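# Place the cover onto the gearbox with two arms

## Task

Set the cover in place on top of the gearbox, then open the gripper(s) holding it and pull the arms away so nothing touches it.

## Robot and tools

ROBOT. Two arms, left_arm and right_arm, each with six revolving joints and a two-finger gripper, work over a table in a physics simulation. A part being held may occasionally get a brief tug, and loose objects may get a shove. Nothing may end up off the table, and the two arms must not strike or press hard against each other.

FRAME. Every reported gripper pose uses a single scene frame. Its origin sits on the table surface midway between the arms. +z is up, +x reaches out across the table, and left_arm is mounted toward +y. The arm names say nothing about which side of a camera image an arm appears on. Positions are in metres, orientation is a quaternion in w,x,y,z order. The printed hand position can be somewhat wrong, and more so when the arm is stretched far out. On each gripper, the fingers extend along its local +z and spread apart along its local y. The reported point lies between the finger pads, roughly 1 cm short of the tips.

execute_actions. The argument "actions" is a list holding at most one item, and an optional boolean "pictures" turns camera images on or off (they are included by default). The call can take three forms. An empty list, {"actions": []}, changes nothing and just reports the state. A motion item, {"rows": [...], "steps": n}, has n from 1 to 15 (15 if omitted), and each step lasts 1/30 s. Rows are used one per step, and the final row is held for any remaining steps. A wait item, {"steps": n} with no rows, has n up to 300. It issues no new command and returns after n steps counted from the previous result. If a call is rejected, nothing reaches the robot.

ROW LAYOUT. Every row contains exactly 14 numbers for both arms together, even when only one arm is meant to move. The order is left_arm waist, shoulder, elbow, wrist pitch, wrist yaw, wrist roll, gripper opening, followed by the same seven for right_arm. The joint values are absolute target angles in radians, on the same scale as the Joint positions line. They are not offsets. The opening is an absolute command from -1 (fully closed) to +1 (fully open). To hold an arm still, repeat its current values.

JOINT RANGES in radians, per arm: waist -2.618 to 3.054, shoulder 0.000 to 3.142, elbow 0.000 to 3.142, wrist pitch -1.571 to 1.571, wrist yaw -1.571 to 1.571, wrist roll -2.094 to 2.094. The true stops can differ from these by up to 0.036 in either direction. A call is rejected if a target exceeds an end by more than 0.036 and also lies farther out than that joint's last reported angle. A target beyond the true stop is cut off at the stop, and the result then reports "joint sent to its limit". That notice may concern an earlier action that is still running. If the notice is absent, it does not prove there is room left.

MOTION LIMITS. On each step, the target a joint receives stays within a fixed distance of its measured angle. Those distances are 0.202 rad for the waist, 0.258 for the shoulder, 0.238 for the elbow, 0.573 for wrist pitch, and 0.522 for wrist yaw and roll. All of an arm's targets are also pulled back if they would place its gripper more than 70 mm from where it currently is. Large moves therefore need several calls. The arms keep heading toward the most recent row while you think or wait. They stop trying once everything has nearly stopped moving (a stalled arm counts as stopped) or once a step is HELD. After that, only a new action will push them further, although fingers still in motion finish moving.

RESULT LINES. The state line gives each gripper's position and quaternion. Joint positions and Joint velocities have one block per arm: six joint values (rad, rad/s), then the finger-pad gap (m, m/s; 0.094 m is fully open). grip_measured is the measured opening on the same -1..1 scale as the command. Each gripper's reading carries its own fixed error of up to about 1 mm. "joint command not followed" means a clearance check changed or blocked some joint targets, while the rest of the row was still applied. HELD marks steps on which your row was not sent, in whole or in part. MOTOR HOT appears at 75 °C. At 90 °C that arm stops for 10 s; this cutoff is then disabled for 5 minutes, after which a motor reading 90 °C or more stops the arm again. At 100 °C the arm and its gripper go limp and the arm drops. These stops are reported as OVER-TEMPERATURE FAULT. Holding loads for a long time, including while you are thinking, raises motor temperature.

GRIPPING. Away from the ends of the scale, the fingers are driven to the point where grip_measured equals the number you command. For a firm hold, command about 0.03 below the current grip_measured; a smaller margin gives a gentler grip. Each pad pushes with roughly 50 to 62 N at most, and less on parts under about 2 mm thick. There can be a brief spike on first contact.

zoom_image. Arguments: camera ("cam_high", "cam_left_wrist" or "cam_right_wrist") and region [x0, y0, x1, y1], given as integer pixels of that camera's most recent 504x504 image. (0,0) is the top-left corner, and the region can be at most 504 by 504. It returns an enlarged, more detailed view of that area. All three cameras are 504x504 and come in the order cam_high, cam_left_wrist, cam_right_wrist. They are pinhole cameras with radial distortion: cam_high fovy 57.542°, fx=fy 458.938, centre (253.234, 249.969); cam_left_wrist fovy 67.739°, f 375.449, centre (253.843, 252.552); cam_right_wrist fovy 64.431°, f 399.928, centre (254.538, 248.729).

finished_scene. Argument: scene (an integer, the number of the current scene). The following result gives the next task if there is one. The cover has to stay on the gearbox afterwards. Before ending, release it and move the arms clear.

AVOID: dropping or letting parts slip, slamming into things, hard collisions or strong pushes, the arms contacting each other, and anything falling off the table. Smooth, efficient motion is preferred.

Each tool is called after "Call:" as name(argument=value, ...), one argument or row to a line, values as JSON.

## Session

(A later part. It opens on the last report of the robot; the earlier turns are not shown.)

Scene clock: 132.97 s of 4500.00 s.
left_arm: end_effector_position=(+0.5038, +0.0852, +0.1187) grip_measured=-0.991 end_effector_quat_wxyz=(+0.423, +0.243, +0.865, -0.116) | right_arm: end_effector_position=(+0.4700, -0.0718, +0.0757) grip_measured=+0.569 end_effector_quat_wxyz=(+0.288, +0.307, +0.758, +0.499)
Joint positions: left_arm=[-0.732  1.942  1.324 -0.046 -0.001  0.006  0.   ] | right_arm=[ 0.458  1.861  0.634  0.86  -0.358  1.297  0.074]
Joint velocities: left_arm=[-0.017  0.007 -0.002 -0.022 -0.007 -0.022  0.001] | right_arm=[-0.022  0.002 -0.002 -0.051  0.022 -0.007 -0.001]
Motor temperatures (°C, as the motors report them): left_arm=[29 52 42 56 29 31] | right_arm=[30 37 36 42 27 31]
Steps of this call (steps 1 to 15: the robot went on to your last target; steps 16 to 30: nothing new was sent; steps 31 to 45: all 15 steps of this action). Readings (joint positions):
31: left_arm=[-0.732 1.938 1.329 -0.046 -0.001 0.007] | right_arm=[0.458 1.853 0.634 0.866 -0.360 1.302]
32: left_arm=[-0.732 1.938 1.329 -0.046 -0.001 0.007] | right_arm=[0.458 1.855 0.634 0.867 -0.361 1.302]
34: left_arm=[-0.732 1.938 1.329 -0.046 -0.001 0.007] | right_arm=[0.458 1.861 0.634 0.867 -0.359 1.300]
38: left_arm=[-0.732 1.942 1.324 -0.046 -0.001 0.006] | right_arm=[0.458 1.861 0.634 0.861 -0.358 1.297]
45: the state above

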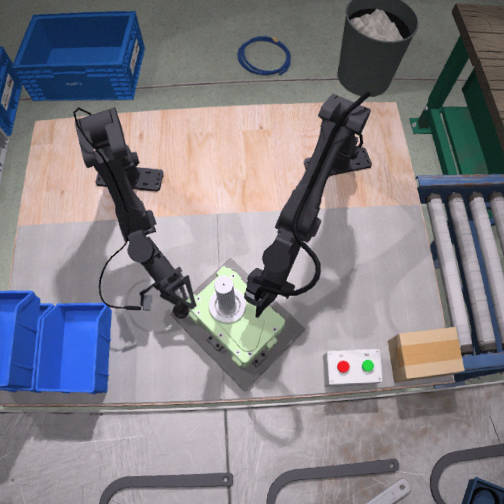

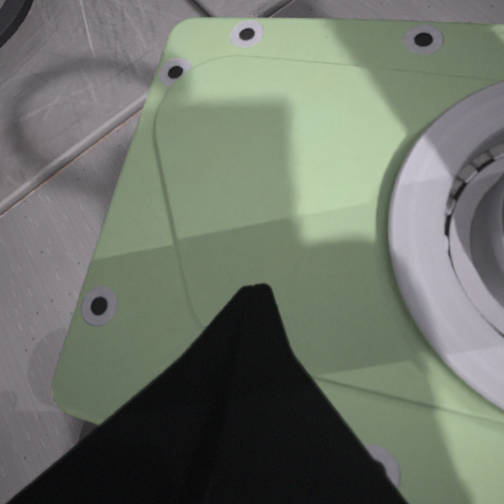

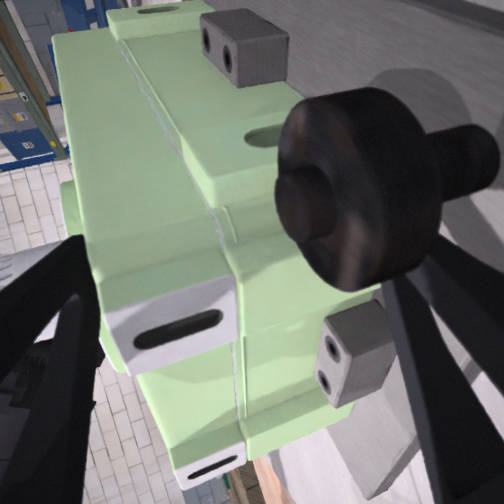

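Dropped in. Finish the squeeze, then check near side.

Call:
execute_actions(
  actions=[
    {"rows":[[-0.73,2.0,1.27,-0.2,0,0,-1,0.46,1.87,0.65,0.89,-0.36,1.29,0.45]],"steps":10},
  ],
  pictures=false,
)

Call:
execute_actions(
  actions=[
    {"rows":[[-0.73,1.8,1.2,0.05,0,0,-1,0.46,1.87,0.65,0.89,-0.36,1.29,1]],"steps":10},
  ],
  pictures=false,
)

Call:
execute_actions(
  actions=[
    {"rows":[[-0.75,1.55,0.6,0.65,0,0,1,0.44,1.72,0.42,1.0,-0.33,1.3,1]],"steps":15},
  ],
  pictures=false,
)

Call:
execute_actions(
  actions=[
    {"rows":[[-0.75,1.6,0.45,0.9,0,0,1,0.44,1.72,0.42,1.0,-0.33,1.3,1]],"steps":15},
  ],
)

Scene clock: 134.33 s of 4500.00 s.
left_arm: end_effector_position=(+0.5038, +0.0852, +0.1187) grip_measured=-0.991 end_effector_quat_wxyz=(+0.423, +0.243, +0.865, -0.116) | right_arm: end_effector_position=(+0.4700, -0.0718, +0.0757) grip_measured=+0.566 end_effector_quat_wxyz=(+0.288, +0.307, +0.758, +0.499)
Joint positions: left_arm=[-0.732  1.942  1.324 -0.046 -0.001  0.006  0.   ] | right_arm=[ 0.458  1.861  0.634  0.86  -0.358  1.298  0.074]
Joint velocities: left_arm=[ 0.007 -0.027 -0.012  0.051  0.022 -0.037  0.   ] | right_arm=[-0.002 -0.002  0.002 -0.007 -0.051 -0.007  0.001]
Motor temperatures (°C, as the motors report them): left_arm=[29 51 42 55 29 31] | right_arm=[30 37 36 42 27 31]
Steps of this call (steps 1 to 15: the robot went on to your last target; steps 16 to 31: nothing new was sent; steps 32 to 41: all 10 steps of this action). Readings (joint positions):
32: left_arm=[-0.732 1.942 1.324 -0.046 -0.001 0.006] | right_arm=[0.458 1.861 0.634 0.860 -0.358 1.298]
33: left_arm=[-0.732 1.942 1.324 -0.046 -0.001 0.006] | right_arm=[0.458 1.861 0.634 0.860 -0.358 1.298]
35: left_arm=[-0.732 1.942 1.324 -0.046 -0.001 0.006] | right_arm=[0.458 1.861 0.634 0.860 -0.358 1.298]
39: left_arm=[-0.732 1.942 1.324 -0.046 -0.001 0.006] | right_arm=[0.458 1.861 0.634 0.860 -0.358 1.298]
41: the state above

Scene clock: 134.67 s of 4500.00 s.
left_arm: end_effector_position=(+0.4877, +0.0949, +0.1478) grip_measured=-0.991 end_effector_quat_wxyz=(+0.458, +0.238, +0.847, -0.126) | right_arm: end_effector_position=(+0.4704, -0.0715, +0.0772) grip_measured=+1.000 end_effector_quat_wxyz=(+0.290, +0.306, +0.756, +0.500)
Joint positions: left_arm=[-0.732  1.816  1.209  0.026 -0.001  0.006  0.   ] | right_arm=[ 0.458  1.861  0.634  0.867 -0.359  1.298  0.094]
Joint velocities: left_arm=[-0.002  0.027  0.012  0.066  0.066 -0.007 -0.   ] | right_arm=[-0.002 -0.012  0.002 -0.066  0.007 -0.037  0.   ]
Motor temperatures (°C, as the motors report them): left_arm=[29 51 42 55 29 31] | right_arm=[30 37 36 42 27 31]
Steps of this call (steps 1 to 10: all 10 steps of this action). Readings (joint positions):
1: left_arm=[-0.732 1.926 1.305 -0.019 -0.001 0.006] | right_arm=[0.458 1.861 0.634 0.861 -0.358 1.298]
2: left_arm=[-0.732 1.898 1.266 -0.007 -0.001 0.006] | right_arm=[0.458 1.861 0.634 0.864 -0.358 1.298]
4: left_arm=[-0.732 1.848 1.216 -0.007 -0.001 0.006] | right_arm=[0.458 1.861 0.634 0.866 -0.358 1.298]
8: left_arm=[-0.732 1.818 1.209 0.016 -0.001 0.006] | right_arm=[0.458 1.861 0.634 0.867 -0.359 1.298]
10: the state above

Scene clock: 135.17 s of 4500.00 s.
left_arm: end_effector_position=(+0.4076, +0.1388, +0.1188) grip_measured=+1.000 end_effector_quat_wxyz=(+0.534, +0.229, +0.800, -0.149) | right_arm: end_effector_position=(+0.4285, -0.0919, +0.0776) grip_measured=+1.000 end_effector_quat_wxyz=(+0.306, +0.312, +0.748, +0.499)
Joint positions: left_arm=[-0.741  1.566  0.595  0.576 -0.001  0.006  0.094] | right_arm=[ 0.448  1.742  0.427  0.976 -0.337  1.299  0.094]
Joint velocities: left_arm=[ 0.007  0.022  0.002  0.403 -0.007 -0.066  0.   ] | right_arm=[-0.012  0.002 -0.002  0.037 -0.007 -0.007  0.   ]
Motor temperatures (°C, as the motors report them): left_arm=[29 51 42 55 29 31] | right_arm=[30 37 36 42 27 31]
Steps of this call (steps 1 to 15: all 15 steps of this action). Readings (joint positions):
1: left_arm=[-0.732 1.801 1.179 0.081 -0.001 0.006] | right_arm=[0.458 1.848 0.607 0.889 -0.353 1.298]
2: left_arm=[-0.732 1.768 1.123 0.150 -0.001 0.006] | right_arm=[0.455 1.811 0.549 0.916 -0.349 1.298]
4: left_arm=[-0.734 1.669 0.979 0.303 -0.001 0.006] | right_arm=[0.449 1.751 0.456 0.938 -0.346 1.298]
8: left_arm=[-0.741 1.528 0.694 0.544 -0.001 0.006] | right_arm=[0.448 1.742 0.427 0.951 -0.341 1.299]
15: the state above

Scene clock: 135.67 s of 4500.00 s.
left_arm: end_effector_position=(+0.3961, +0.1459, +0.1136) grip_measured=+1.000 end_effector_quat_wxyz=(+0.578, +0.220, +0.769, -0.161) | right_arm: end_effector_position=(+0.4289, -0.0920, +0.0786) grip_measured=+1.000 end_effector_quat_wxyz=(+0.308, +0.311, +0.747, +0.500)
Joint positions: left_arm=[-0.741  1.605  0.455  0.865 -0.001  0.006  0.094] | right_arm=[ 0.448  1.742  0.427  0.98  -0.336  1.299  0.094]
Joint velocities: left_arm=[-0.017 -0.007  0.007  0.125 -0.022 -0.051  0.   ] | right_arm=[-0.002 -0.002 -0.012  0.022 -0.081  0.022  0.   ]
Motor temperatures (°C, as the motors report them): left_arm=[29 51 42 55 29 31] | right_arm=[30 37 36 42 27 31]
Steps of this call (steps 1 to 15: all 15 steps of this action). Readings (joint positions):
1: left_arm=[-0.741 1.569 0.576 0.634 -0.001 0.006] | right_arm=[0.448 1.742 0.427 0.977 -0.337 1.299]
2: left_arm=[-0.741 1.570 0.542 0.704 -0.001 0.006] | right_arm=[0.448 1.742 0.427 0.978 -0.337 1.299]
4: left_arm=[-0.741 1.580 0.487 0.771 -0.001 0.006] | right_arm=[0.448 1.742 0.427 0.979 -0.336 1.299]
8: left_arm=[-0.741 1.605 0.455 0.810 -0.001 0.006] | right_arm=[0.448 1.742 0.427 0.980 -0.336 1.299]
15: the state above

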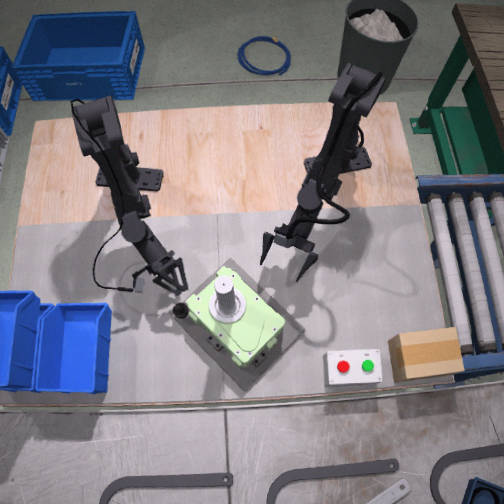

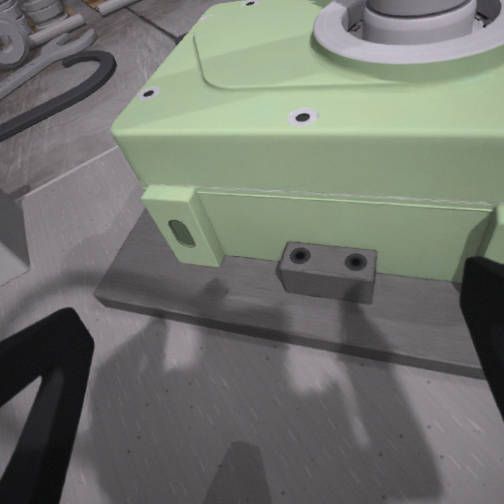

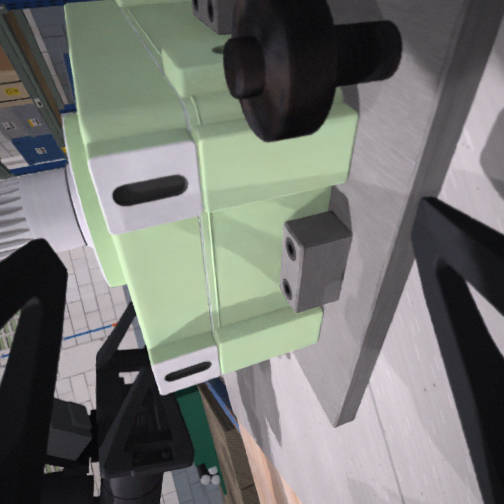

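Seam closed all round.

Call:
execute_actions(
  actions=[
    {"rows":[[-0.5,1.2,0.3,0.7,0,0,1,0.3,1.3,0.3,0.8,0,0.8,1]],"steps":15},
  ],
  pictures=false,
)

Call:
finished_scene(
  scene=2,
)

Scene clock: 136.63 s of 4500.00 s.
left_arm: end_effector_position=(+0.3888, +0.2566, +0.1692) grip_measured=+1.000 end_effector_quat_wxyz=(+0.637, +0.116, +0.756, -0.094) | right_arm: end_effector_position=(+0.4251, -0.2091, +0.1592) grip_measured=+1.000 end_effector_quat_wxyz=(+0.570, +0.259, +0.719, +0.301)
Joint positions: left_arm=[-0.497  1.199  0.309  0.718 -0.008  0.005  0.094] | right_arm=[ 0.299  1.3    0.31   0.821 -0.018  0.828  0.094]
Joint velocities: left_arm=[ 0.002 -0.017 -0.012 -0.11   0.007 -0.007  0.   ] | right_arm=[-0.012 -0.007  0.002 -0.022  0.081 -0.095  0.   ]
Motor temperatures (°C, as the motors report them): left_arm=[29 50 42 55 29 31] | right_arm=[30 37 36 42 27 31]
Steps of this call (steps 1 to 14: the robot went on to your last target; steps 15 to 29: all 15 steps of this action). Readings (joint positions):
15: left_arm=[-0.721 1.580 0.441 0.857 0.014 0.007] | right_arm=[0.437 1.717 0.417 0.956 -0.306 1.239]
16: left_arm=[-0.674 1.520 0.404 0.825 0.022 0.007] | right_arm=[0.406 1.660 0.386 0.921 -0.261 1.166]
18: left_arm=[-0.552 1.362 0.332 0.761 0.009 0.006] | right_arm=[0.330 1.501 0.328 0.859 -0.164 1.040]
22: left_arm=[-0.497 1.202 0.309 0.748 -0.009 0.005] | right_arm=[0.299 1.306 0.310 0.852 -0.063 0.903]
29: the state above

The scene is finished: the task was done.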